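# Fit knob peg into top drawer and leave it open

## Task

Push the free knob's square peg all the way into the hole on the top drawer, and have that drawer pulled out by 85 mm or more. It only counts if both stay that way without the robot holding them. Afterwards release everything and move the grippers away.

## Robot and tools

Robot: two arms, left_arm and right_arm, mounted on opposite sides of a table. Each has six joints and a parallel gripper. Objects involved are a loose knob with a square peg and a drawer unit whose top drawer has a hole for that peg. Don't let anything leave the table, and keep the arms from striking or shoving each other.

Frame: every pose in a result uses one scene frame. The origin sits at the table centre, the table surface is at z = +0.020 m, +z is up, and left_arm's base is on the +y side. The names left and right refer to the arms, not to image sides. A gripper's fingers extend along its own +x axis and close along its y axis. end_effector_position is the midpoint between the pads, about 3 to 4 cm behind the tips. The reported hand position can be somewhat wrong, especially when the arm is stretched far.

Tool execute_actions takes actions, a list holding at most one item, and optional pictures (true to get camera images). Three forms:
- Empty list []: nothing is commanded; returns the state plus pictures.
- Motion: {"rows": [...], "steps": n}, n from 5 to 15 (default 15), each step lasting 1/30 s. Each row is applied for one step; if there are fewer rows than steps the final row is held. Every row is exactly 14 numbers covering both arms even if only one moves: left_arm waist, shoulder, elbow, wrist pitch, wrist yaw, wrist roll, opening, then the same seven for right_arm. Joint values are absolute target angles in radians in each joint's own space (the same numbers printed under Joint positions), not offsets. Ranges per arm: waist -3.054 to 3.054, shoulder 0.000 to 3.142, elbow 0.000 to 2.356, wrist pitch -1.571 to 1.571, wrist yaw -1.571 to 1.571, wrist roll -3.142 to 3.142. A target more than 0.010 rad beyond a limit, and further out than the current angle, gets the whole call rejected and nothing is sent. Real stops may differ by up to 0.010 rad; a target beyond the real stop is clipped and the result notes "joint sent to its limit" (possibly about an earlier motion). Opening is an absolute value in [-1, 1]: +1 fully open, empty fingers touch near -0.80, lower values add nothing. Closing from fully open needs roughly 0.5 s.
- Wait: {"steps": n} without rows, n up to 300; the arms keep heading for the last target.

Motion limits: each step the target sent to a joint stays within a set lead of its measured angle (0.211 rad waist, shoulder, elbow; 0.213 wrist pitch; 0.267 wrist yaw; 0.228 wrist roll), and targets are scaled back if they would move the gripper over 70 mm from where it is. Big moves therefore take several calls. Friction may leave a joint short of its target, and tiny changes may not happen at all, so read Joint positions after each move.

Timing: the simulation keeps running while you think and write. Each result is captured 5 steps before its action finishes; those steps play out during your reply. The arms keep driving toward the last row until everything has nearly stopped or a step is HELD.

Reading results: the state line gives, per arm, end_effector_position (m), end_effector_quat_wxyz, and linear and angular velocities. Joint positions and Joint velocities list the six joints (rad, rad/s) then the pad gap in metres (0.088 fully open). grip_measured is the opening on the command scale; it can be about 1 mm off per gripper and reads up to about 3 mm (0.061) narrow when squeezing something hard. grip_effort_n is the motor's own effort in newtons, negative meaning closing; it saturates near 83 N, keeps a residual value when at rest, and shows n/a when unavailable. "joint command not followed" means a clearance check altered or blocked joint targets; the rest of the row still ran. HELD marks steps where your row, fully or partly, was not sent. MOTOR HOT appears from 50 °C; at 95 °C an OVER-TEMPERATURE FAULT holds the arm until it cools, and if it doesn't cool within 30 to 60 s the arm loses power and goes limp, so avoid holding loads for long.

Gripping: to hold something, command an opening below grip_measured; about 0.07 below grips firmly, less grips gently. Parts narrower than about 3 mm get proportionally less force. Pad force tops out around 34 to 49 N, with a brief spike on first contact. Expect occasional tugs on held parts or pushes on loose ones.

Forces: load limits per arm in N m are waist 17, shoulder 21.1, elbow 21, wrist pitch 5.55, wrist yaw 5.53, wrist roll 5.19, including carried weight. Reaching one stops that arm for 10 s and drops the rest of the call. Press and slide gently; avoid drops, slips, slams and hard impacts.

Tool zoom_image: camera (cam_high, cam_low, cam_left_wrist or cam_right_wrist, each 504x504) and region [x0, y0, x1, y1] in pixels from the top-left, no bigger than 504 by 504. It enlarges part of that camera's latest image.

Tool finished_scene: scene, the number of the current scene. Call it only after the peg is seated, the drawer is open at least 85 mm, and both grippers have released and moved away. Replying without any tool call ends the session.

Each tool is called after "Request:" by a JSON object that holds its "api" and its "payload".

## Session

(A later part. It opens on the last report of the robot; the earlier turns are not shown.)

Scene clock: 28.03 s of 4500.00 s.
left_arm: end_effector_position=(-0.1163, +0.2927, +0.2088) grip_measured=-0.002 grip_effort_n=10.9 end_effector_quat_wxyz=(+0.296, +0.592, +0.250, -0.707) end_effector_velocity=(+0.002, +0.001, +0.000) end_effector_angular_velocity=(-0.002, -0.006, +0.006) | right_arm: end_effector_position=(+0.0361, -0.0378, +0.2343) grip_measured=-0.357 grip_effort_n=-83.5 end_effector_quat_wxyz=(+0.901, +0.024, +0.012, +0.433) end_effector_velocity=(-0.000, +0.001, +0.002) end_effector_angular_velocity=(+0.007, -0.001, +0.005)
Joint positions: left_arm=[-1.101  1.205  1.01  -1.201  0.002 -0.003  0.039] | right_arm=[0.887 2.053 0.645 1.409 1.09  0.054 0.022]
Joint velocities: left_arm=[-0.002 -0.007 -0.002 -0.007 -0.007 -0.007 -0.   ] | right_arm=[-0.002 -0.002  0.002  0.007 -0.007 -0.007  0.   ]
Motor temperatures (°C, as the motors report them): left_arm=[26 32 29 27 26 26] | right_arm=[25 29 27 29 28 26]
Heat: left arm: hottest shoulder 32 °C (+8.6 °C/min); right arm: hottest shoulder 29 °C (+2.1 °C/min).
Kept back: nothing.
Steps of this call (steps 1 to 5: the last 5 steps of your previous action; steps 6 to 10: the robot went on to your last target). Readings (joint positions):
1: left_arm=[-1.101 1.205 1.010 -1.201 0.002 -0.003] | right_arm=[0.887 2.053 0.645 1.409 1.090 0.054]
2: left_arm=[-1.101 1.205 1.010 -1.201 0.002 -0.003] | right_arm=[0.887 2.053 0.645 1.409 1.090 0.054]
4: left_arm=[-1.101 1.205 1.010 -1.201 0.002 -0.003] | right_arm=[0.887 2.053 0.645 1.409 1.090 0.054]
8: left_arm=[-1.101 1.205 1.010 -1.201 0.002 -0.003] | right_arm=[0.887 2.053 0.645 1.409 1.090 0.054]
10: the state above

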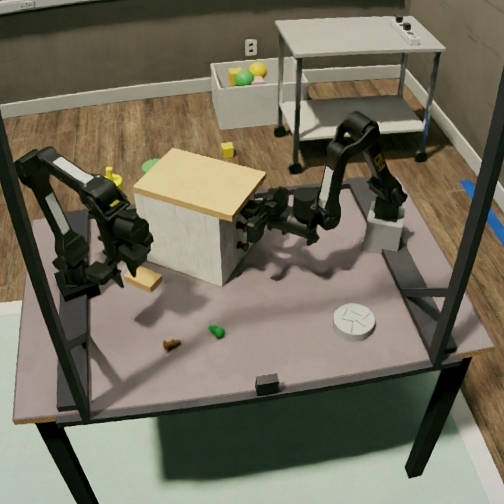

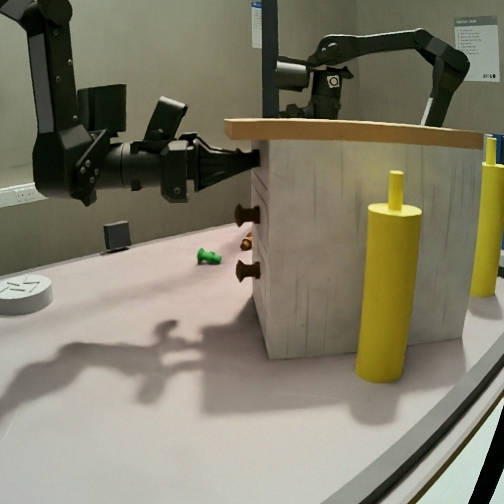

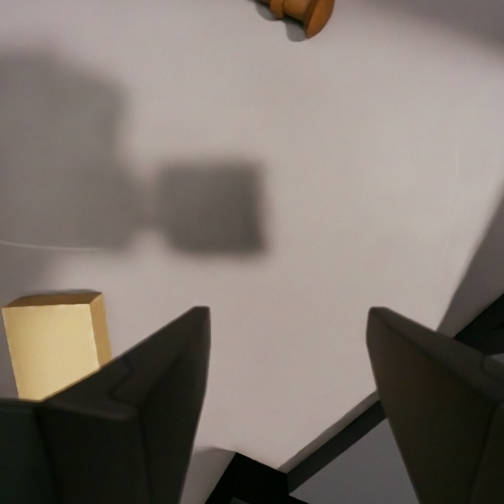

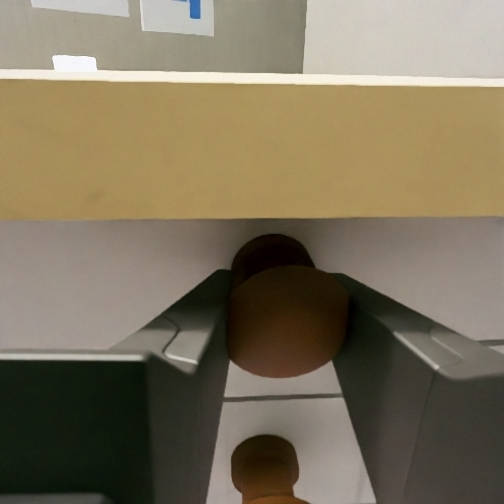

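Request:
{"api": "execute_actions", "payload": {"actions": [{"rows":[[-1.1,1.2,1.0,-1.2,0,0,0,0.9,2.04,0.63,1.415,1.103,0.06,-0.44],[-1.1,1.2,1.0,-1.2,0,0,0,0.9,2.04,0.63,1.415,1.103,0.06,-0.44],[-1.1,1.2,1.0,-1.2,0,0,0,0.915,2.034,0.62,1.42,1.118,0.06,-0.44],[-1.1,1.2,1.0,-1.2,0,0,0,0.915,2.034,0.62,1.42,1.118,0.06,-0.44],[-1.1,1.2,1.0,-1.2,0,0,0,0.93,2.03,0.61,1.427,1.133,0.06,-0.44],[-1.1,1.2,1.0,-1.2,0,0,0,0.945,2.025,0.6,1.433,1.148,0.06,-0.44],[-1.1,1.2,1.0,-1.2,0,0,0,0.96,2.02,0.588,1.44,1.163,0.06,-0.44],[-1.1,1.2,1.0,-1.2,0,0,0,0.975,2.017,0.58,1.445,1.178,0.06,-0.44],[-1.1,1.2,1.0,-1.2,0,0,0,0.99,2.013,0.57,1.45,1.193,0.06,-0.44],[-1.1,1.2,1.0,-1.2,0,0,0,1.005,2.01,0.56,1.456,1.208,0.06,-0.44],[-1.1,1.2,1.0,-1.2,0,0,0,1.02,2.006,0.552,1.461,1.223,0.06,-0.44],[-1.1,1.2,1.0,-1.2,0,0,0,1.037,2.002,0.543,1.466,1.24,0.06,-0.44]]}], "pictures": true}}

Scene clock: 28.73 s of 4500.00 s.
left_arm: end_effector_position=(-0.1163, +0.2927, +0.2088) grip_measured=-0.002 grip_effort_n=10.9 end_effector_quat_wxyz=(+0.296, +0.592, +0.250, -0.707) end_effector_velocity=(+0.005, +0.004, -0.002) end_effector_angular_velocity=(+0.013, -0.018, +0.020) | right_arm: end_effector_position=(+0.0221, -0.0595, +0.2332) grip_measured=-0.357 grip_effort_n=-83.5 end_effector_quat_wxyz=(+0.902, +0.023, +0.012, +0.431) end_effector_velocity=(-0.093, -0.119, -0.003) end_effector_angular_velocity=(-0.001, +0.001, +0.054)
Joint positions: left_arm=[-1.101  1.205  1.01  -1.201  0.002 -0.003  0.039] | right_arm=[0.961 2.033 0.591 1.439 1.17  0.054 0.022]
Joint velocities: left_arm=[-0.002 -0.007 -0.007 -0.022 -0.007 -0.022 -0.   ] | right_arm=[ 0.457 -0.115 -0.291  0.168  0.403  0.007 -0.   ]
Motor temperatures (°C, as the motors report them): left_arm=[26 32 29 27 26 26] | right_arm=[25 29 27 29 28 26]
Heat: left arm: hottest shoulder 32 °C (+8.4 °C/min); right arm: hottest shoulder 29 °C (+2.1 °C/min).
Steps of this call (steps 1 to 11: the robot went on to your last target; steps 12 to 21: the first 10 steps of this action). Readings (joint positions):
12: left_arm=[-1.101 1.205 1.010 -1.201 0.002 -0.003] | right_arm=[0.889 2.053 0.643 1.409 1.092 0.054]
13: left_arm=[-1.101 1.205 1.010 -1.201 0.002 -0.003] | right_arm=[0.889 2.053 0.642 1.409 1.093 0.054]
15: left_arm=[-1.101 1.205 1.010 -1.201 0.002 -0.003] | right_arm=[0.894 2.052 0.638 1.412 1.100 0.054]
19: left_arm=[-1.101 1.205 1.010 -1.201 0.002 -0.003] | right_arm=[0.931 2.041 0.610 1.428 1.142 0.054]
21: the state above

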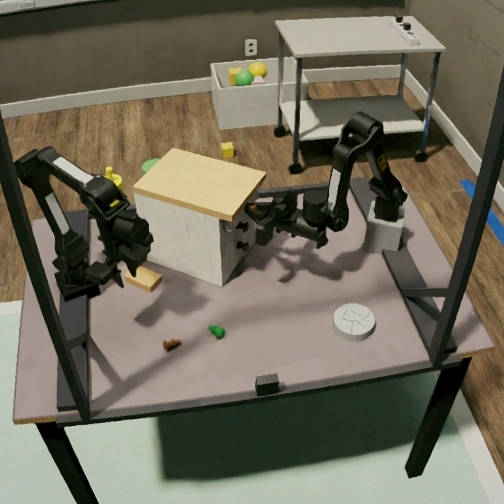

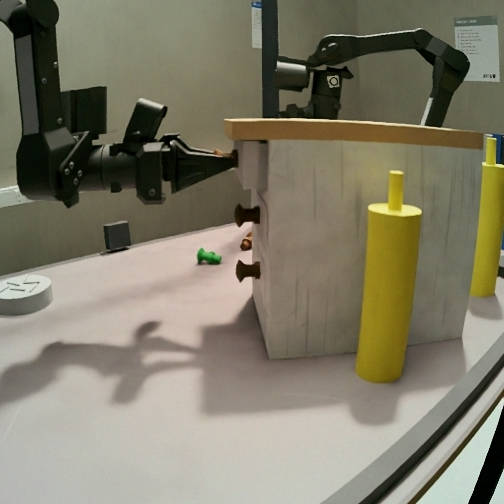

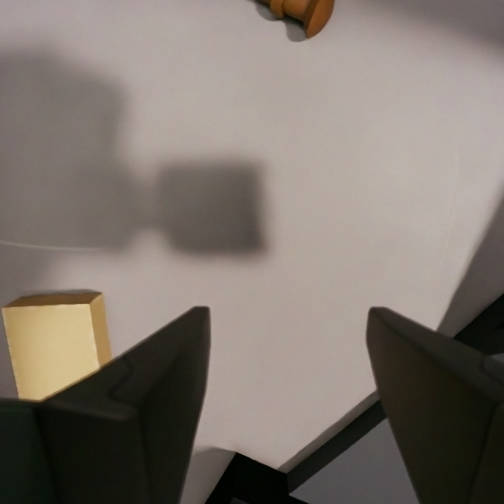

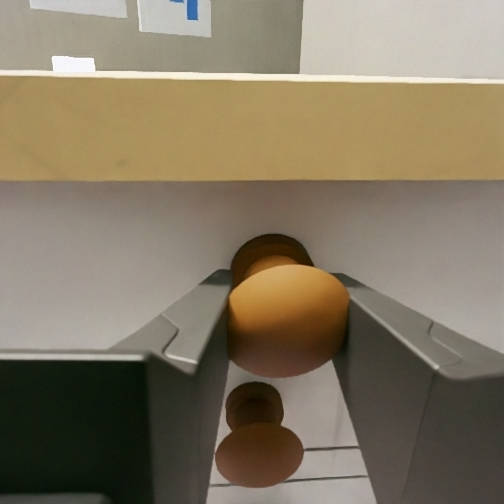

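Request:
{"api": "execute_actions", "payload": {"actions": [{"rows":[[-1.1,1.2,1.0,-1.2,0,0,0,1.055,2.0,0.535,1.47,1.255,0.06,-0.44],[-1.1,1.2,1.0,-1.2,0,0,0,1.075,1.996,0.527,1.476,1.275,0.06,-0.44],[-1.1,1.2,1.0,-1.2,0,0,0,1.095,1.992,0.518,1.482,1.295,0.06,-0.44],[-1.1,1.2,1.0,-1.2,0,0,0,1.115,1.988,0.509,1.487,1.315,0.06,-0.44],[-1.1,1.2,1.0,-1.2,0,0,0,1.135,1.985,0.502,1.491,1.335,0.06,-0.44],[-1.1,1.2,1.0,-1.2,0,0,0,1.155,1.982,0.495,1.495,1.355,0.06,-0.44],[-1.1,1.2,1.0,-1.2,0,0,0,1.175,1.98,0.488,1.499,1.375,0.06,-0.44],[-1.1,1.2,1.0,-1.2,0,0,0,1.195,1.977,0.481,1.503,1.395,0.06,-0.44],[-1.1,1.2,1.0,-1.2,0,0,0,1.215,1.975,0.476,1.506,1.415,0.06,-0.44],[-1.1,1.2,1.0,-1.2,0,0,0,1.235,1.974,0.472,1.508,1.433,0.06,-0.44]]}]}}

Request:
{"api": "execute_actions", "payload": {"actions": [{"rows":[[-1.1,1.2,1.0,-1.2,0,0,0,1.235,1.974,0.472,1.508,1.433,0.06,0.3]]}]}}

Request:
{"api": "execute_actions", "payload": {"actions": [{"rows":[[-1.1,1.2,1.0,-1.2,0,0,0,1.5,1.97,0.45,1.508,1.56,0.06,0.3]]}]}}

Request:
{"api": "execute_actions", "payload": {"actions": [{"steps":10}], "pictures": true}}

Scene clock: 29.37 s of 4500.00 s.
left_arm: end_effector_position=(-0.1163, +0.2927, +0.2088) grip_measured=-0.002 grip_effort_n=11.4 end_effector_quat_wxyz=(+0.296, +0.592, +0.250, -0.707) end_effector_velocity=(+0.002, +0.001, -0.001) end_effector_angular_velocity=(+0.001, -0.009, +0.006) | right_arm: end_effector_position=(-0.0166, -0.1136, +0.2321) grip_measured=-0.357 grip_effort_n=-83.5 end_effector_quat_wxyz=(+0.901, +0.021, +0.011, +0.434) end_effector_velocity=(-0.098, -0.133, -0.004) end_effector_angular_velocity=(-0.026, -0.030, +0.039)
Joint positions: left_arm=[-1.101  1.205  1.01  -1.201  0.002 -0.003  0.039] | right_arm=[1.18  1.994 0.491 1.496 1.383 0.054 0.022]
Joint velocities: left_arm=[-0.002 -0.002 -0.002 -0.007 -0.007 -0.007 -0.   ] | right_arm=[ 0.589 -0.066 -0.178  0.081  0.549 -0.007 -0.   ]
Motor temperatures (°C, as the motors report them): left_arm=[26 32 29 27 26 26] | right_arm=[25 29 27 29 28 26]
Heat: left arm: hottest shoulder 32 °C (+8.2 °C/min); right arm: hottest shoulder 29 °C (+2.0 °C/min).
Steps of this call (steps 1 to 5: the last 5 steps of your previous action; steps 6 to 9: the robot went on to your last target; steps 10 to 19: the first 10 steps of this action). Readings (joint positions):
10: left_arm=[-1.101 1.205 1.010 -1.201 0.002 -0.003] | right_arm=[1.032 2.016 0.549 1.462 1.236 0.054]
11: left_arm=[-1.101 1.205 1.010 -1.201 0.002 -0.003] | right_arm=[1.037 2.015 0.546 1.464 1.244 0.054]
13: left_arm=[-1.101 1.205 1.010 -1.201 0.002 -0.003] | right_arm=[1.062 2.011 0.534 1.472 1.273 0.054]
17: left_arm=[-1.101 1.205 1.010 -1.201 0.002 -0.003] | right_arm=[1.140 1.999 0.504 1.488 1.344 0.054]
19: the state above

Scene clock: 29.87 s of 4500.00 s.
left_arm: end_effector_position=(-0.1163, +0.2927, +0.2088) grip_measured=-0.002 grip_effort_n=10.9 end_effector_quat_wxyz=(+0.296, +0.592, +0.250, -0.707) end_effector_velocity=(+0.000, +0.003, -0.001) end_effector_angular_velocity=(+0.009, -0.001, -0.011) | right_arm: end_effector_position=(-0.0254, -0.1250, +0.2329) grip_measured=+0.278 grip_effort_n=11.9 end_effector_quat_wxyz=(+0.900, +0.023, +0.011, +0.436) end_effector_velocity=(+0.000, +0.000, -0.000) end_effector_angular_velocity=(-0.001, +0.001, +0.005)
Joint positions: left_arm=[-1.101  1.205  1.01  -1.201  0.002 -0.003  0.039] | right_arm=[1.232 1.986 0.477 1.505 1.43  0.054 0.053]
Joint velocities: left_arm=[-0.002 -0.002 -0.002 -0.007  0.007  0.007 -0.   ] | right_arm=[-0.002 -0.002 -0.002 -0.007 -0.007  0.007  0.011]
Motor temperatures (°C, as the motors report them): left_arm=[26 32 29 28 26 26] | right_arm=[25 29 27 29 28 26]
Heat: left arm: hottest shoulder 32 °C (+8.0 °C/min); right arm: hottest shoulder 29 °C (+2.0 °C/min).
Steps of this call (steps 1 to 5: the last 5 steps of your previous action; steps 6 to 15: the first 10 steps of this action). Readings (joint positions):
6: left_arm=[-1.101 1.205 1.010 -1.201 0.002 -0.003] | right_arm=[1.224 1.990 0.479 1.502 1.422 0.054]
7: left_arm=[-1.101 1.205 1.010 -1.201 0.002 -0.003] | right_arm=[1.226 1.989 0.478 1.504 1.426 0.054]
9: left_arm=[-1.101 1.205 1.010 -1.201 0.002 -0.003] | right_arm=[1.230 1.987 0.478 1.505 1.429 0.054]
13: left_arm=[-1.101 1.205 1.010 -1.201 0.002 -0.003] | right_arm=[1.232 1.986 0.478 1.505 1.430 0.054]
15: the state above

Scene clock: 30.37 s of 4500.00 s.
left_arm: end_effector_position=(-0.1163, +0.2927, +0.2088) grip_measured=-0.002 grip_effort_n=10.9 end_effector_quat_wxyz=(+0.296, +0.592, +0.250, -0.707) end_effector_velocity=(+0.001, +0.003, -0.002) end_effector_angular_velocity=(+0.015, -0.003, +0.003) | right_arm: end_effector_position=(-0.0823, -0.1707, +0.2311) grip_measured=+0.297 grip_effort_n=12.3 end_effector_quat_wxyz=(+0.868, +0.015, +0.009, +0.497) end_effector_velocity=(+0.005, -0.006, -0.004) end_effector_angular_velocity=(-0.025, -0.042, -0.015)
Joint positions: left_arm=[-1.101  1.205  1.01  -1.201  0.002 -0.003  0.039] | right_arm=[1.494 1.981 0.456 1.505 1.554 0.054 0.054]
Joint velocities: left_arm=[-0.002 -0.002 -0.007 -0.007  0.007 -0.007 -0.   ] | right_arm=[ 0.007 -0.002 -0.022 -0.022  0.022 -0.007  0.   ]
Motor temperatures (°C, as the motors report them): left_arm=[26 32 29 28 26 26] | right_arm=[25 29 27 29 28 26]
Heat: left arm: hottest shoulder 32 °C (+7.9 °C/min); right arm: hottest shoulder 29 °C (+2.0 °C/min).
Steps of this call (steps 1 to 5: the last 5 steps of your previous action; steps 6 to 15: the first 10 steps of this action). Readings (joint positions):
6: left_arm=[-1.101 1.205 1.010 -1.201 0.002 -0.003] | right_arm=[1.248 1.986 0.475 1.505 1.455 0.054]
7: left_arm=[-1.101 1.205 1.010 -1.201 0.002 -0.003] | right_arm=[1.301 1.984 0.470 1.505 1.494 0.054]
9: left_arm=[-1.101 1.205 1.010 -1.201 0.002 -0.003] | right_arm=[1.417 1.983 0.461 1.505 1.524 0.054]
13: left_arm=[-1.101 1.205 1.010 -1.201 0.002 -0.003] | right_arm=[1.492 1.981 0.458 1.505 1.549 0.054]
15: the state above

Scene clock: 30.70 s of 4500.00 s.
left_arm: end_effector_position=(-0.1163, +0.2927, +0.2088) grip_measured=-0.002 grip_effort_n=10.9 end_effector_quat_wxyz=(+0.296, +0.592, +0.250, -0.707) end_effector_velocity=(+0.002, +0.001, +0.000) end_effector_angular_velocity=(-0.004, -0.008, -0.008) | right_arm: end_effector_position=(-0.0826, -0.1714, +0.2311) grip_measured=+0.297 grip_effort_n=12.3 end_effector_quat_wxyz=(+0.868, +0.015, +0.009, +0.497) end_effector_velocity=(-0.001, +0.003, -0.001) end_effector_angular_velocity=(-0.011, -0.016, +0.029)
Joint positions: left_arm=[-1.101  1.205  1.01  -1.201  0.002 -0.003  0.039] | right_arm=[1.497 1.981 0.455 1.505 1.557 0.054 0.054]
Joint velocities: left_arm=[-0.002 -0.007 -0.002 -0.007 -0.007  0.007 -0.   ] | right_arm=[-0.007 -0.002 -0.007 -0.007 -0.037 -0.007 -0.   ]
Motor temperatures (°C, as the motors report them): left_arm=[26 32 29 28 26 26] | right_arm=[25 29 27 29 28 26]
Heat: left arm: hottest shoulder 32 °C (+7.8 °C/min); right arm: hottest shoulder 29 °C (+2.0 °C/min).
Kept back: nothing.
Steps of this call (steps 1 to 5: the last 5 steps of your previous action; steps 6 to 10: the robot went on to your last target). Readings (joint positions):
1: left_arm=[-1.101 1.205 1.010 -1.201 0.002 -0.003] | right_arm=[1.494 1.981 0.455 1.505 1.555 0.054]
2: left_arm=[-1.101 1.205 1.010 -1.201 0.002 -0.003] | right_arm=[1.495 1.981 0.455 1.505 1.556 0.054]
4: left_arm=[-1.101 1.205 1.010 -1.201 0.002 -0.003] | right_arm=[1.496 1.981 0.455 1.505 1.556 0.054]
8: left_arm=[-1.101 1.205 1.010 -1.201 0.002 -0.003] | right_arm=[1.497 1.981 0.455 1.505 1.557 0.054]
10: the state above

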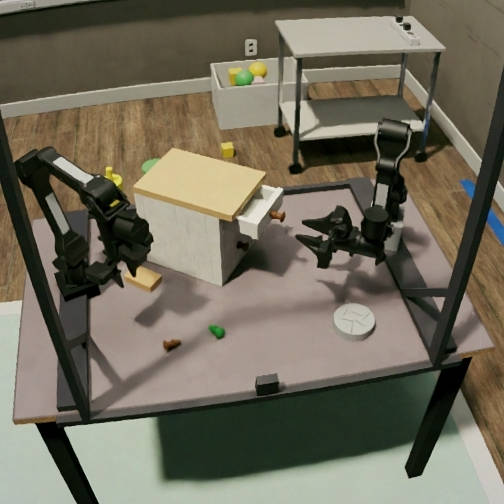

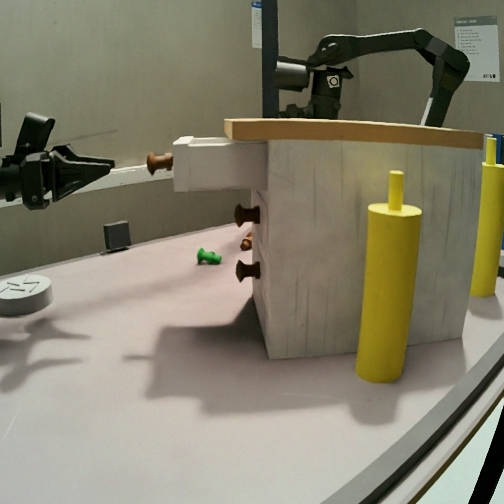

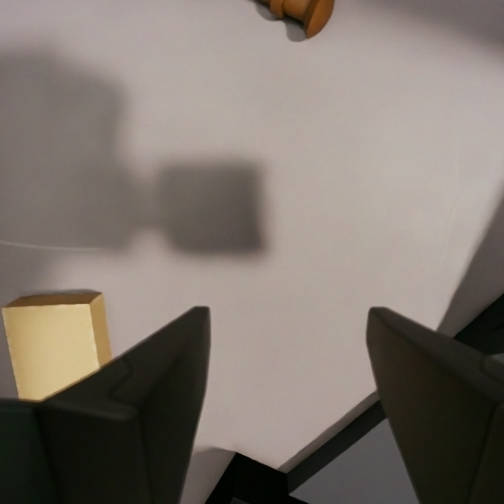

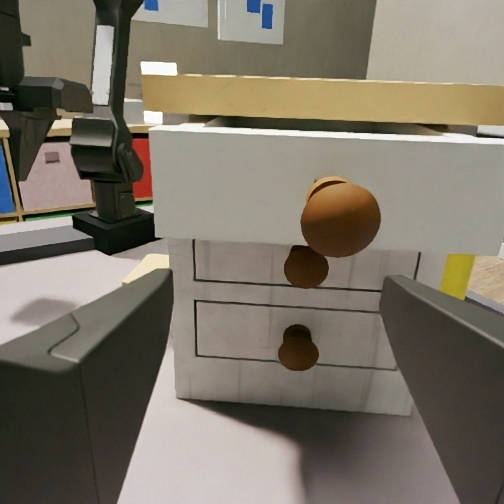

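Request:
{"api": "zoom_image", "payload": {"camera": "cam_high", "region": [230, 175, 310, 255]}}

Request:
{"api": "zoom_image", "payload": {"camera": "cam_right_wrist", "region": [270, 150, 420, 270]}}

Region (230, 175, 310, 255) of cam_high's 504x504 image, scaled by 6.300, with more detail than that image has.

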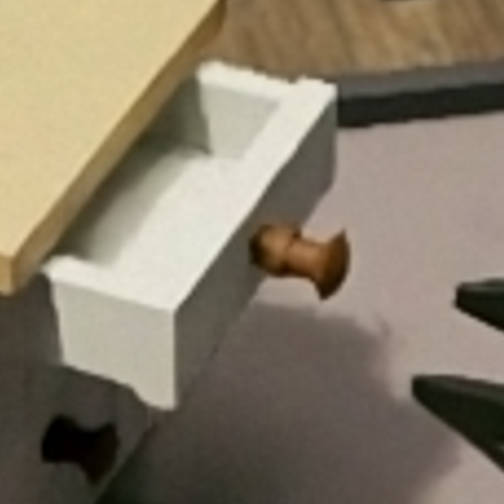

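Region (270, 150, 420, 270) of cam_right_wrist's 504x504 image, scaled by 3.360, with more detail than that image has; it fills the top 403 rows of this view, and the rest is white.

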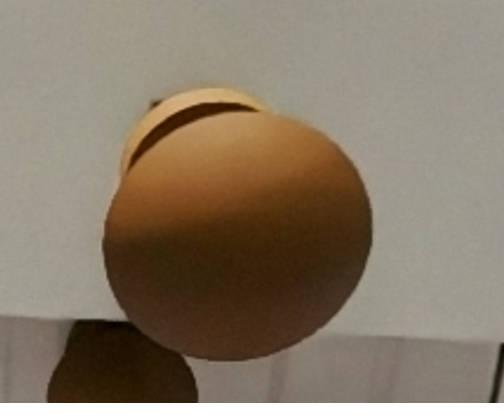

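Request:
{"api": "execute_actions", "payload": {"actions": [{"rows":[[-1.1,1.2,1.0,-1.2,0,0,0,1.36,1.99,0.47,1.508,1.56,0.06,0.3],[-1.1,1.2,1.0,-1.2,0,0,0,1.36,1.99,0.47,1.508,1.56,0.06,0.3],[-1.1,1.2,1.0,-1.2,0,0,0,1.36,1.99,0.47,1.508,1.56,0.06,0.3],[-1.1,1.2,1.0,-1.2,0,0,0,1.36,1.99,0.47,1.508,1.56,0.06,0.3],[-1.1,1.2,1.0,-1.2,0,0,0,1.3,1.99,0.48,1.508,1.5,0.06,0.3],[-1.1,1.2,1.0,-1.2,0,0,0,1.3,1.99,0.48,1.508,1.5,0.06,0.3],[-1.1,1.2,1.0,-1.2,0,0,0,1.222,1.998,0.485,1.503,1.42,0.06,0.3]]}]}}

Request:
{"api": "execute_actions", "payload": {"actions": [{"rows":[[-1.1,1.2,1.0,-1.2,0,0,0,1.222,1.998,0.485,1.503,1.42,0.06,-0.44]]}]}}

Request:
{"api": "execute_actions", "payload": {"actions": [{"rows":[[-1.1,1.2,1.0,-1.2,0,0,0,1.2,2.0,0.492,1.503,1.4,0.06,-0.44],[-1.1,1.2,1.0,-1.2,0,0,0,1.175,2.002,0.5,1.499,1.375,0.06,-0.44],[-1.1,1.2,1.0,-1.2,0,0,0,1.15,2.005,0.508,1.494,1.35,0.06,-0.44],[-1.1,1.2,1.0,-1.2,0,0,0,1.125,2.009,0.517,1.489,1.325,0.06,-0.44],[-1.1,1.2,1.0,-1.2,0,0,0,1.1,2.013,0.528,1.483,1.3,0.06,-0.44],[-1.1,1.2,1.0,-1.2,0,0,0,1.075,2.018,0.539,1.476,1.275,0.06,-0.44],[-1.1,1.2,1.0,-1.2,0,0,0,1.05,2.022,0.55,1.469,1.25,0.06,-0.44],[-1.1,1.2,1.0,-1.2,0,0,0,1.025,2.027,0.562,1.462,1.225,0.06,-0.44],[-1.1,1.2,1.0,-1.2,0,0,0,1.0,2.032,0.576,1.454,1.2,0.06,-0.44],[-1.1,1.2,1.0,-1.2,0,0,0,0.975,2.039,0.592,1.445,1.175,0.06,-0.44],[-1.1,1.2,1.0,-1.2,0,0,0,0.95,2.046,0.608,1.435,1.15,0.06,-0.44],[-1.1,1.2,1.0,-1.2,0,0,0,0.93,2.052,0.622,1.427,1.13,0.06,-0.44],[-1.1,1.2,1.0,-1.2,0,0,0,0.91,2.058,0.636,1.418,1.11,0.06,-0.44]]}]}}

Request:
{"api": "execute_actions", "payload": {"actions": [{"rows":[[-1.1,1.2,1.0,-1.2,0,0,0,0.86,2.065,0.672,1.405,1.075,0.06,-0.44]]}], "pictures": true}}

Request:
{"api": "zoom_image", "payload": {"camera": "cam_low", "region": [190, 130, 290, 230]}}

Scene clock: 31.73 s of 4500.00 s.
left_arm: end_effector_position=(-0.1163, +0.2927, +0.2088) grip_measured=-0.002 grip_effort_n=10.9 end_effector_quat_wxyz=(+0.296, +0.592, +0.250, -0.707) end_effector_velocity=(+0.002, +0.001, -0.001) end_effector_angular_velocity=(+0.005, -0.013, +0.006) | right_arm: end_effector_position=(-0.0279, -0.1280, +0.2334) grip_measured=+0.297 grip_effort_n=11.9 end_effector_quat_wxyz=(+0.901, +0.024, +0.012, +0.434) end_effector_velocity=(+0.100, +0.067, -0.003) end_effector_angular_velocity=(-0.007, -0.007, -0.171)
Joint positions: left_arm=[-1.101  1.205  1.01  -1.201  0.002 -0.003  0.039] | right_arm=[1.247 1.985 0.478 1.506 1.45  0.054 0.054]
Joint velocities: left_arm=[-0.002  0.002 -0.002 -0.007 -0.007 -0.007 -0.   ] | right_arm=[-0.427  0.022  0.012  0.007 -0.256 -0.007 -0.   ]
Motor temperatures (°C, as the motors report them): left_arm=[26 32 29 28 26 26] | right_arm=[25 29 27 29 28 26]
Heat: left arm: hottest shoulder 32 °C (+7.6 °C/min); right arm: hottest shoulder 29 °C (+1.9 °C/min).
Steps of this call (steps 1 to 15: the robot went on to your last target; steps 16 to 21: nothing new was sent; steps 22 to 31: the first 10 steps of this action). Readings (joint positions):
22: left_arm=[-1.101 1.205 1.010 -1.201 0.002 -0.003] | right_arm=[1.488 1.981 0.456 1.505 1.556 0.054]
23: left_arm=[-1.101 1.205 1.010 -1.201 0.002 -0.003] | right_arm=[1.455 1.981 0.459 1.505 1.556 0.054]
25: left_arm=[-1.101 1.205 1.010 -1.201 0.002 -0.003] | right_arm=[1.393 1.981 0.462 1.506 1.558 0.054]
29: left_arm=[-1.101 1.205 1.010 -1.201 0.002 -0.003] | right_arm=[1.293 1.983 0.473 1.506 1.479 0.054]
31: the state above

Scene clock: 32.23 s of 4500.00 s.
left_arm: end_effector_position=(-0.1163, +0.2927, +0.2088) grip_measured=-0.002 grip_effort_n=10.9 end_effector_quat_wxyz=(+0.296, +0.592, +0.250, -0.707) end_effector_velocity=(+0.003, +0.001, -0.003) end_effector_angular_velocity=(+0.012, -0.013, +0.040) | right_arm: end_effector_position=(-0.0243, -0.1233, +0.2329) grip_measured=-0.364 grip_effort_n=-83.5 end_effector_quat_wxyz=(+0.900, +0.023, +0.011, +0.436) end_effector_velocity=(-0.000, +0.001, +0.002) end_effector_angular_velocity=(-0.012, -0.016, +0.005)
Joint positions: left_arm=[-1.101  1.205  1.01  -1.201  0.002 -0.003  0.039] | right_arm=[1.225 1.988 0.479 1.505 1.423 0.054 0.021]
Joint velocities: left_arm=[ 0.002  0.002 -0.007 -0.007 -0.007 -0.037 -0.   ] | right_arm=[-0.002 -0.007  0.002 -0.007 -0.007 -0.022 -0.   ]
Motor temperatures (°C, as the motors report them): left_arm=[26 32 29 28 26 26] | right_arm=[25 29 27 29 28 26]
Heat: left arm: hottest shoulder 32 °C (+7.4 °C/min); right arm: hottest shoulder 29 °C (+1.9 °C/min).
Steps of this call (steps 1 to 5: the last 5 steps of your previous action; steps 6 to 15: the first 10 steps of this action). Readings (joint positions):
6: left_arm=[-1.101 1.205 1.010 -1.201 0.002 -0.003] | right_arm=[1.226 1.988 0.479 1.506 1.426 0.054]
7: left_arm=[-1.101 1.205 1.010 -1.201 0.002 -0.003] | right_arm=[1.226 1.988 0.479 1.506 1.425 0.054]
9: left_arm=[-1.101 1.205 1.010 -1.201 0.002 -0.003] | right_arm=[1.225 1.988 0.479 1.505 1.424 0.054]
13: left_arm=[-1.101 1.205 1.010 -1.201 0.002 -0.003] | right_arm=[1.225 1.988 0.479 1.505 1.423 0.054]
15: the state above

Scene clock: 32.73 s of 4500.00 s.
left_arm: end_effector_position=(-0.1163, +0.2927, +0.2088) grip_measured=-0.002 grip_effort_n=10.9 end_effector_quat_wxyz=(+0.296, +0.592, +0.250, -0.707) end_effector_velocity=(+0.002, +0.001, -0.001) end_effector_angular_velocity=(+0.003, -0.015, -0.008) | right_arm: end_effector_position=(+0.0044, -0.0785, +0.2340) grip_measured=-0.364 grip_effort_n=-83.5 end_effector_quat_wxyz=(+0.899, +0.026, +0.012, +0.437) end_effector_velocity=(+0.134, +0.187, +0.004) end_effector_angular_velocity=(+0.007, -0.001, -0.029)
Joint positions: left_arm=[-1.101  1.205  1.01  -1.201  0.002 -0.003  0.039] | right_arm=[1.044 2.015 0.552 1.466 1.239 0.054 0.021]
Joint velocities: left_arm=[-0.002  0.002 -0.002 -0.007 -0.007  0.007  0.   ] | right_arm=[-0.74   0.149  0.374 -0.212 -0.711 -0.007 -0.   ]
Motor temperatures (°C, as the motors report them): left_arm=[26 32 29 28 26 26] | right_arm=[25 29 27 29 28 26]
Heat: left arm: hottest shoulder 32 °C (+7.3 °C/min); right arm: hottest shoulder 29 °C (+1.8 °C/min).
Steps of this call (steps 1 to 5: the last 5 steps of your previous action; steps 6 to 15: the first 10 steps of this action). Readings (joint positions):
6: left_arm=[-1.101 1.205 1.010 -1.201 0.002 -0.003] | right_arm=[1.224 1.988 0.480 1.505 1.421 0.054]
7: left_arm=[-1.101 1.205 1.010 -1.201 0.002 -0.003] | right_arm=[1.218 1.989 0.481 1.505 1.412 0.054]
9: left_arm=[-1.101 1.205 1.010 -1.201 0.002 -0.003] | right_arm=[1.188 1.992 0.492 1.500 1.376 0.054]
13: left_arm=[-1.101 1.205 1.010 -1.201 0.002 -0.003] | right_arm=[1.094 2.006 0.529 1.480 1.287 0.054]
15: the state above

Scene clock: 33.23 s of 4500.00 s.
left_arm: end_effector_position=(-0.1163, +0.2927, +0.2088) grip_measured=-0.002 grip_effort_n=10.9 end_effector_quat_wxyz=(+0.296, +0.592, +0.250, -0.707) end_effector_velocity=(+0.003, +0.000, -0.001) end_effector_angular_velocity=(+0.001, -0.009, +0.011) | right_arm: end_effector_position=(+0.0355, -0.0374, +0.2362) grip_measured=-0.364 grip_effort_n=-83.5 end_effector_quat_wxyz=(+0.901, +0.028, +0.012, +0.432) end_effector_velocity=(+0.001, -0.001, -0.002) end_effector_angular_velocity=(-0.016, -0.011, +0.005)
Joint positions: left_arm=[-1.101  1.205  1.01  -1.201  0.002 -0.003  0.039] | right_arm=[0.889 2.051 0.648 1.41  1.094 0.054 0.021]
Joint velocities: left_arm=[ 0.002 -0.002 -0.002 -0.007 -0.007 -0.007 -0.   ] | right_arm=[-0.002 -0.002 -0.007 -0.007 -0.007 -0.007  0.   ]
Motor temperatures (°C, as the motors report them): left_arm=[26 32 29 28 26 26] | right_arm=[25 29 27 29 28 26]
Heat: left arm: hottest shoulder 32 °C (+7.2 °C/min); right arm: hottest shoulder 29 °C (+1.8 °C/min).
Steps of this call (steps 1 to 5: the last 5 steps of your previous action; steps 6 to 15: the first 10 steps of this action). Readings (joint positions):
6: left_arm=[-1.101 1.205 1.010 -1.201 0.002 -0.003] | right_arm=[0.924 2.043 0.623 1.426 1.127 0.054]
7: left_arm=[-1.101 1.205 1.010 -1.201 0.002 -0.003] | right_arm=[0.907 2.046 0.634 1.418 1.110 0.054]
9: left_arm=[-1.101 1.205 1.010 -1.201 0.002 -0.003] | right_arm=[0.889 2.051 0.648 1.412 1.094 0.054]
13: left_arm=[-1.101 1.205 1.010 -1.201 0.002 -0.003] | right_arm=[0.889 2.051 0.648 1.411 1.094 0.054]
15: the state above

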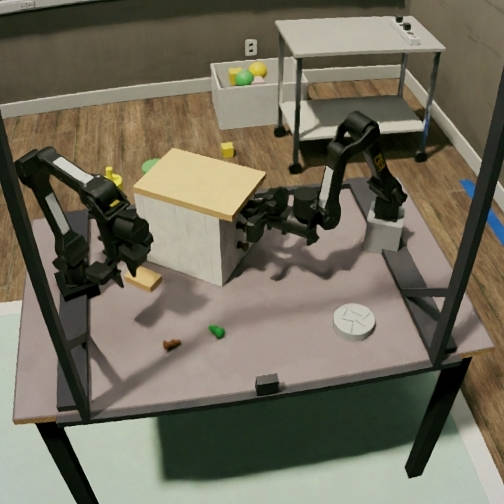

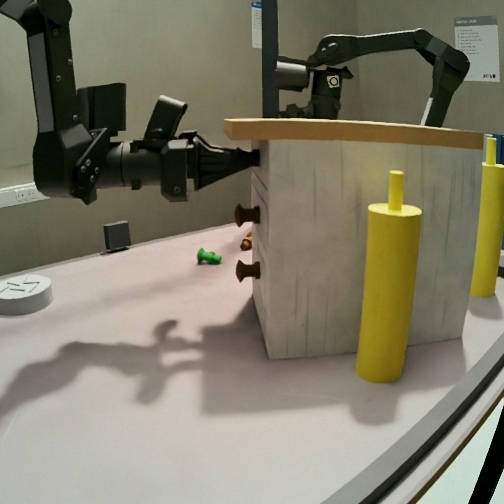

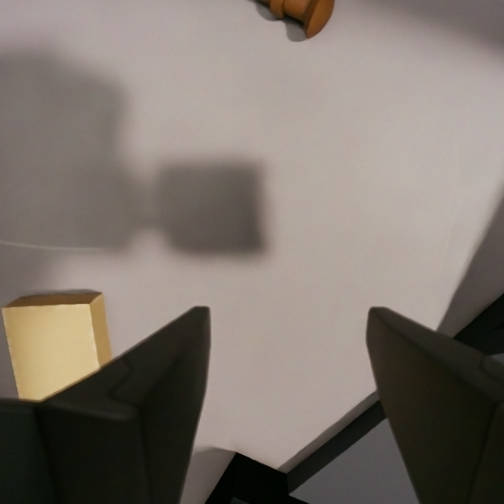

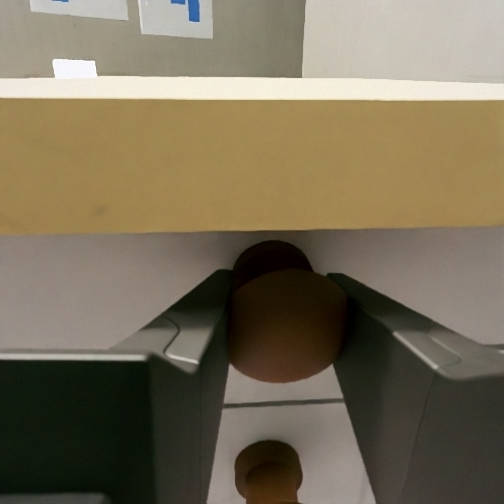

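Region (190, 130, 290, 230) of cam_low's 504x504 image, scaled by 5.040, with more detail than that image has.

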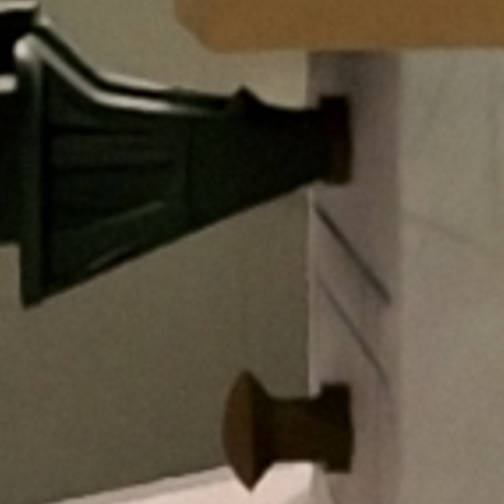

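Request:
{"api": "execute_actions", "payload": {"actions": [{"rows":[[-1.1,1.2,1.0,-1.2,0,0,0,0.895,2.04,0.635,1.413,1.098,0.06,-0.44],[-1.1,1.2,1.0,-1.2,0,0,0,0.9,2.04,0.63,1.415,1.103,0.06,-0.44],[-1.1,1.2,1.0,-1.2,0,0,0,0.907,2.036,0.625,1.418,1.11,0.06,-0.44],[-1.1,1.2,1.0,-1.2,0,0,0,0.915,2.034,0.62,1.42,1.118,0.06,-0.44],[-1.1,1.2,1.0,-1.2,0,0,0,0.923,2.032,0.615,1.424,1.126,0.06,-0.44],[-1.1,1.2,1.0,-1.2,0,0,0,0.933,2.029,0.608,1.428,1.136,0.06,-0.44],[-1.1,1.2,1.0,-1.2,0,0,0,0.943,2.026,0.601,1.432,1.146,0.06,-0.44],[-1.1,1.2,1.0,-1.2,0,0,0,0.953,2.022,0.594,1.437,1.156,0.06,-0.44],[-1.1,1.2,1.0,-1.2,0,0,0,0.963,2.02,0.587,1.441,1.166,0.06,-0.44],[-1.1,1.2,1.0,-1.2,0,0,0,0.975,2.017,0.58,1.445,1.178,0.06,-0.44],[-1.1,1.2,1.0,-1.2,0,0,0,0.985,2.014,0.573,1.449,1.188,0.06,-0.44],[-1.1,1.2,1.0,-1.2,0,0,0,0.995,2.012,0.567,1.452,1.198,0.06,-0.44],[-1.1,1.2,1.0,-1.2,0,0,0,1.005,2.01,0.56,1.456,1.208,0.06,-0.44],[-1.1,1.2,1.0,-1.2,0,0,0,1.016,2.007,0.554,1.46,1.219,0.06,-0.44],[-1.1,1.2,1.0,-1.2,0,0,0,1.027,2.004,0.548,1.463,1.23,0.06,-0.44]]}]}}

Request:
{"api": "execute_actions", "payload": {"actions": [{"rows":[[-1.1,1.2,1.0,-1.2,0,0,0,1.04,2.002,0.542,1.467,1.242,0.06,-0.44],[-1.1,1.2,1.0,-1.2,0,0,0,1.052,2.0,0.536,1.47,1.253,0.06,-0.44],[-1.1,1.2,1.0,-1.2,0,0,0,1.064,1.998,0.531,1.473,1.265,0.06,-0.44],[-1.1,1.2,1.0,-1.2,0,0,0,1.076,1.996,0.526,1.476,1.277,0.06,-0.44],[-1.1,1.2,1.0,-1.2,0,0,0,1.088,1.993,0.521,1.48,1.289,0.06,-0.44],[-1.1,1.2,1.0,-1.2,0,0,0,1.1,1.991,0.516,1.483,1.301,0.06,-0.44],[-1.1,1.2,1.0,-1.2,0,0,0,1.112,1.989,0.51,1.486,1.313,0.06,-0.44],[-1.1,1.2,1.0,-1.2,0,0,0,1.124,1.987,0.506,1.489,1.325,0.06,-0.44],[-1.1,1.2,1.0,-1.2,0,0,0,1.136,1.985,0.502,1.491,1.337,0.06,-0.44],[-1.1,1.2,1.0,-1.2,0,0,0,1.148,1.983,0.497,1.494,1.349,0.06,-0.44],[-1.1,1.2,1.0,-1.2,0,0,0,1.16,1.982,0.493,1.496,1.361,0.06,-0.44],[-1.1,1.2,1.0,-1.2,0,0,0,1.172,1.98,0.489,1.498,1.373,0.06,-0.44],[-1.1,1.2,1.0,-1.2,0,0,0,1.184,1.979,0.485,1.5,1.385,0.06,-0.44],[-1.1,1.2,1.0,-1.2,0,0,0,1.192,1.978,0.482,1.502,1.392,0.06,-0.44]]}]}}

Request:
{"api": "execute_actions", "payload": {"actions": [{"steps":14}]}}

Request:
{"api": "execute_actions", "payload": {"actions": [{"rows":[[-1.1,1.2,1.0,-1.2,0,0,0,1.192,1.978,0.482,1.502,1.392,0.06,0.3]],"steps":10}]}}

Request:
{"api": "execute_actions", "payload": {"actions": [{"rows":[[-1.1,1.2,1.0,-1.2,0,0,0,1.5,1.97,0.45,1.508,1.56,0.06,0.3]]}], "pictures": true}}

Request:
{"api": "zoom_image", "payload": {"camera": "cam_high", "region": [230, 175, 310, 255]}}

Scene clock: 34.23 s of 4500.00 s.
left_arm: end_effector_position=(-0.1163, +0.2927, +0.2088) grip_measured=-0.002 grip_effort_n=10.9 end_effector_quat_wxyz=(+0.296, +0.592, +0.250, -0.707) end_effector_velocity=(+0.004, -0.000, -0.001) end_effector_angular_velocity=(-0.009, -0.020, +0.009) | right_arm: end_effector_position=(+0.0257, -0.0534, +0.2350) grip_measured=-0.364 grip_effort_n=-83.5 end_effector_quat_wxyz=(+0.902, +0.027, +0.012, +0.431) end_effector_velocity=(-0.062, -0.088, -0.003) end_effector_angular_velocity=(-0.025, -0.014, -0.010)
Joint positions: left_arm=[-1.101  1.205  1.01  -1.201  0.002 -0.003  0.039] | right_arm=[0.941 2.035 0.606 1.433 1.149 0.054 0.021]
Joint velocities: left_arm=[-0.002 -0.002 -0.002 -0.007 -0.022 -0.007 -0.   ] | right_arm=[ 0.32  -0.09  -0.208  0.095  0.33  -0.007 -0.   ]
Motor temperatures (°C, as the motors report them): left_arm=[26 32 29 28 26 26] | right_arm=[25 29 27 29 28 26]
Heat: left arm: hottest shoulder 32 °C (+7.0 °C/min); right arm: hottest shoulder 29 °C (+1.8 °C/min).
Steps of this call (steps 1 to 5: the last 5 steps of your previous action; steps 6 to 15: the robot went on to your last target; steps 16 to 20: nothing new was sent; steps 21 to 30: the first 10 steps of this action). Readings (joint positions):
21: left_arm=[-1.101 1.205 1.010 -1.201 0.002 -0.003] | right_arm=[0.890 2.051 0.647 1.410 1.095 0.054]
22: left_arm=[-1.101 1.205 1.010 -1.201 0.002 -0.003] | right_arm=[0.890 2.051 0.645 1.410 1.095 0.054]
24: left_arm=[-1.101 1.205 1.010 -1.201 0.002 -0.003] | right_arm=[0.892 2.050 0.642 1.413 1.097 0.054]
28: left_arm=[-1.101 1.205 1.010 -1.201 0.002 -0.003] | right_arm=[0.920 2.041 0.620 1.426 1.129 0.054]
30: the state above

Scene clock: 34.73 s of 4500.00 s.
left_arm: end_effector_position=(-0.1163, +0.2927, +0.2088) grip_measured=-0.002 grip_effort_n=10.9 end_effector_quat_wxyz=(+0.296, +0.592, +0.250, -0.707) end_effector_velocity=(+0.001, -0.003, +0.000) end_effector_angular_velocity=(-0.018, -0.008, +0.023) | right_arm: end_effector_position=(-0.0053, -0.0970, +0.2341) grip_measured=-0.364 grip_effort_n=-83.5 end_effector_quat_wxyz=(+0.901, +0.025, +0.012, +0.432) end_effector_velocity=(-0.059, -0.087, -0.003) end_effector_angular_velocity=(-0.032, -0.030, +0.010)
Joint positions: left_arm=[-1.101  1.205  1.01  -1.201  0.002 -0.003  0.039] | right_arm=[1.111 1.999 0.516 1.485 1.316 0.054 0.021]
Joint velocities: left_arm=[-0.002 -0.002 -0.002  0.007 -0.022 -0.022 -0.   ] | right_arm=[ 0.354 -0.061 -0.149  0.066  0.344 -0.022 -0.   ]
Motor temperatures (°C, as the motors report them): left_arm=[26 32 29 28 26 26] | right_arm=[25 29 27 29 28 26]
Heat: left arm: hottest shoulder 32 °C (+6.9 °C/min); right arm: hottest shoulder 29 °C (+1.7 °C/min).
Steps of this call (steps 1 to 5: the last 5 steps of your previous action; steps 6 to 15: the first 10 steps of this action). Readings (joint positions):
6: left_arm=[-1.101 1.205 1.010 -1.201 0.002 -0.003] | right_arm=[1.004 2.019 0.566 1.456 1.211 0.054]
7: left_arm=[-1.101 1.205 1.010 -1.201 0.002 -0.003] | right_arm=[1.016 2.017 0.560 1.460 1.222 0.054]
9: left_arm=[-1.101 1.205 1.010 -1.201 0.002 -0.003] | right_arm=[1.039 2.012 0.548 1.467 1.245 0.054]
13: left_arm=[-1.101 1.205 1.010 -1.201 0.002 -0.003] | right_arm=[1.087 2.003 0.526 1.479 1.292 0.054]
15: the state above

Scene clock: 35.20 s of 4500.00 s.
left_arm: end_effector_position=(-0.1163, +0.2927, +0.2088) grip_measured=-0.002 grip_effort_n=10.9 end_effector_quat_wxyz=(+0.296, +0.592, +0.250, -0.707) end_effector_velocity=(-0.002, +0.000, +0.000) end_effector_angular_velocity=(+0.001, +0.011, +0.003) | right_arm: end_effector_position=(-0.0175, -0.1147, +0.2333) grip_measured=-0.364 grip_effort_n=-83.5 end_effector_quat_wxyz=(+0.901, +0.024, +0.012, +0.434) end_effector_velocity=(-0.000, -0.001, -0.003) end_effector_angular_velocity=(-0.016, -0.012, +0.010)
Joint positions: left_arm=[-1.101  1.205  1.01  -1.201  0.002 -0.003  0.039] | right_arm=[1.185 1.99  0.489 1.499 1.387 0.054 0.021]
Joint velocities: left_arm=[-0.002 -0.002 -0.002  0.007  0.007 -0.007 -0.   ] | right_arm=[ 0.002 -0.002 -0.007 -0.022 -0.007  0.007 -0.   ]
Motor temperatures (°C, as the motors report them): left_arm=[26 32 29 28 26 26] | right_arm=[25 29 27 29 28 26]
Heat: left arm: hottest shoulder 32 °C (+6.8 °C/min); right arm: hottest shoulder 29 °C (+1.7 °C/min).
Kept back: nothing.
Steps of this call (steps 1 to 5: the last 5 steps of your previous action; steps 6 to 14: the robot went on to your last target). Readings (joint positions):
1: left_arm=[-1.101 1.205 1.010 -1.201 0.002 -0.003] | right_arm=[1.123 1.997 0.512 1.488 1.328 0.054]
2: left_arm=[-1.101 1.205 1.010 -1.201 0.002 -0.003] | right_arm=[1.135 1.996 0.507 1.490 1.340 0.054]
4: left_arm=[-1.101 1.205 1.010 -1.201 0.002 -0.003] | right_arm=[1.159 1.993 0.499 1.494 1.363 0.054]
8: left_arm=[-1.101 1.205 1.010 -1.201 0.002 -0.003] | right_arm=[1.183 1.990 0.490 1.498 1.384 0.054]
14: the state above

Scene clock: 35.37 s of 4500.00 s.
left_arm: end_effector_position=(-0.1163, +0.2927, +0.2088) grip_measured=-0.002 grip_effort_n=10.9 end_effector_quat_wxyz=(+0.296, +0.592, +0.250, -0.707) end_effector_velocity=(+0.003, +0.002, -0.002) end_effector_angular_velocity=(+0.003, -0.015, -0.008) | right_arm: end_effector_position=(-0.0182, -0.1154, +0.2331) grip_measured=+0.140 grip_effort_n=7.2 end_effector_quat_wxyz=(+0.900, +0.023, +0.011, +0.435) end_effector_velocity=(-0.006, +0.001, -0.000) end_effector_angular_velocity=(-0.001, +0.001, +0.034)
Joint positions: left_arm=[-1.101  1.205  1.01  -1.201  0.002 -0.003  0.039] | right_arm=[1.189 1.99  0.487 1.499 1.389 0.054 0.046]
Joint velocities: left_arm=[-0.002 -0.002 -0.007 -0.007 -0.007  0.007 -0.   ] | right_arm=[ 0.012 -0.002 -0.002 -0.007 -0.022  0.007  0.101]
Motor temperatures (°C, as the motors report them): left_arm=[26 32 29 28 26 26] | right_arm=[25 29 27 29 28 26]
Heat: left arm: hottest shoulder 32 °C (+6.8 °C/min); right arm: hottest shoulder 29 °C (+1.7 °C/min).
Steps of this call (steps 1 to 5: the first 5 steps of this action). Readings (joint positions):
1: left_arm=[-1.101 1.205 1.010 -1.201 0.002 -0.003] | right_arm=[1.185 1.990 0.489 1.499 1.388 0.054]
2: left_arm=[-1.101 1.205 1.010 -1.201 0.002 -0.003] | right_arm=[1.186 1.990 0.489 1.499 1.389 0.054]
4: left_arm=[-1.101 1.205 1.010 -1.201 0.002 -0.003] | right_arm=[1.188 1.990 0.487 1.499 1.389 0.054]
5: the state above

Scene clock: 35.87 s of 4500.00 s.
left_arm: end_effector_position=(-0.1163, +0.2927, +0.2088) grip_measured=-0.002 grip_effort_n=10.9 end_effector_quat_wxyz=(+0.296, +0.592, +0.250, -0.707) end_effector_velocity=(+0.006, +0.002, -0.001) end_effector_angular_velocity=(-0.000, -0.032, -0.006) | right_arm: end_effector_position=(-0.0824, -0.1705, +0.2310) grip_measured=+0.297 grip_effort_n=12.3 end_effector_quat_wxyz=(+0.867, +0.015, +0.009, +0.497) end_effector_velocity=(+0.007, -0.009, -0.003) end_effector_angular_velocity=(-0.017, -0.030, -0.034)
Joint positions: left_arm=[-1.101  1.205  1.01  -1.201  0.002 -0.003  0.039] | right_arm=[1.494 1.982 0.456 1.505 1.553 0.054 0.054]
Joint velocities: left_arm=[-0.002 -0.002 -0.002 -0.022 -0.022  0.007 -0.   ] | right_arm=[ 0.017 -0.002 -0.022 -0.007  0.051 -0.007  0.   ]
Motor temperatures (°C, as the motors report them): left_arm=[26 32 29 28 26 26] | right_arm=[25 29 27 29 28 26]
Heat: left arm: hottest shoulder 32 °C (+6.7 °C/min); right arm: hottest shoulder 29 °C (+1.7 °C/min).
Steps of this call (steps 1 to 5: the last 5 steps of your previous action; steps 6 to 15: the first 10 steps of this action). Readings (joint positions):
6: left_arm=[-1.101 1.205 1.010 -1.201 0.002 -0.003] | right_arm=[1.204 1.989 0.484 1.500 1.420 0.054]
7: left_arm=[-1.101 1.205 1.010 -1.201 0.002 -0.003] | right_arm=[1.257 1.986 0.476 1.502 1.471 0.054]
9: left_arm=[-1.101 1.205 1.010 -1.201 0.002 -0.003] | right_arm=[1.380 1.984 0.463 1.503 1.516 0.054]
13: left_arm=[-1.101 1.205 1.010 -1.201 0.002 -0.003] | right_arm=[1.489 1.982 0.458 1.505 1.546 0.054]
15: the state above

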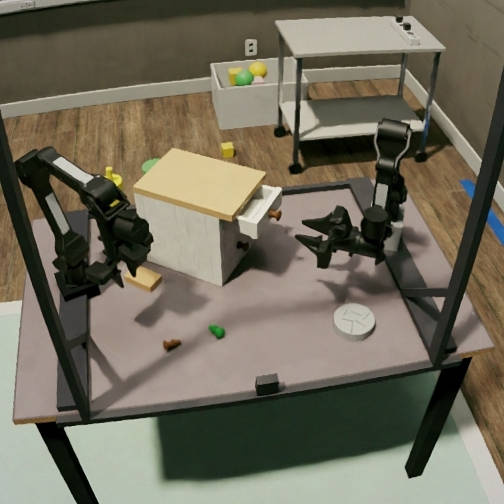

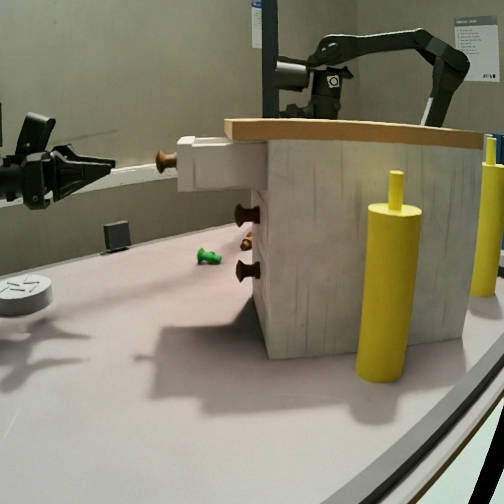

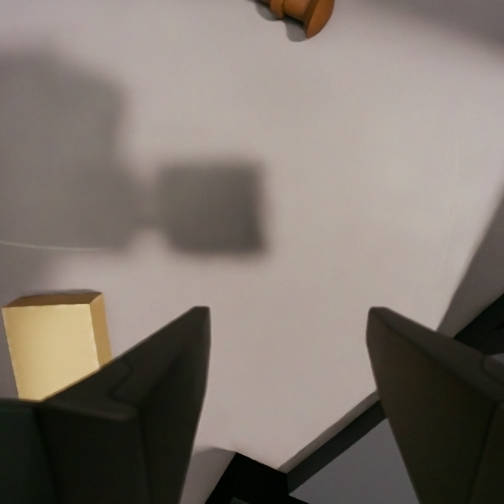

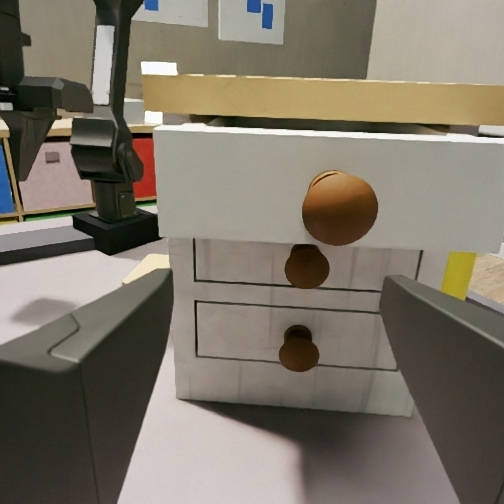

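Region (230, 175, 310, 255) of cam_high's 504x504 image, scaled by 6.300, with more detail than that image has.

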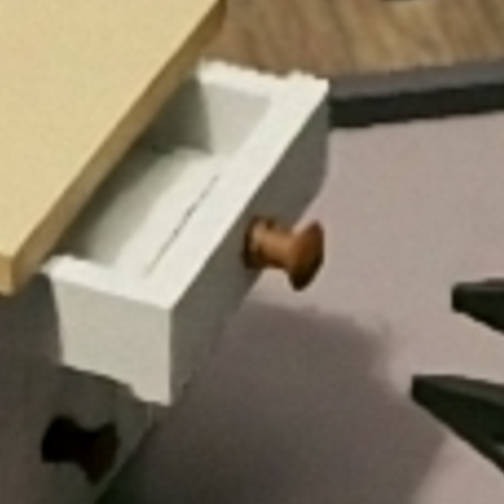

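Request:
{"api": "finished_scene", "payload": {"scene": 1}}

The scene is finished: the task was done.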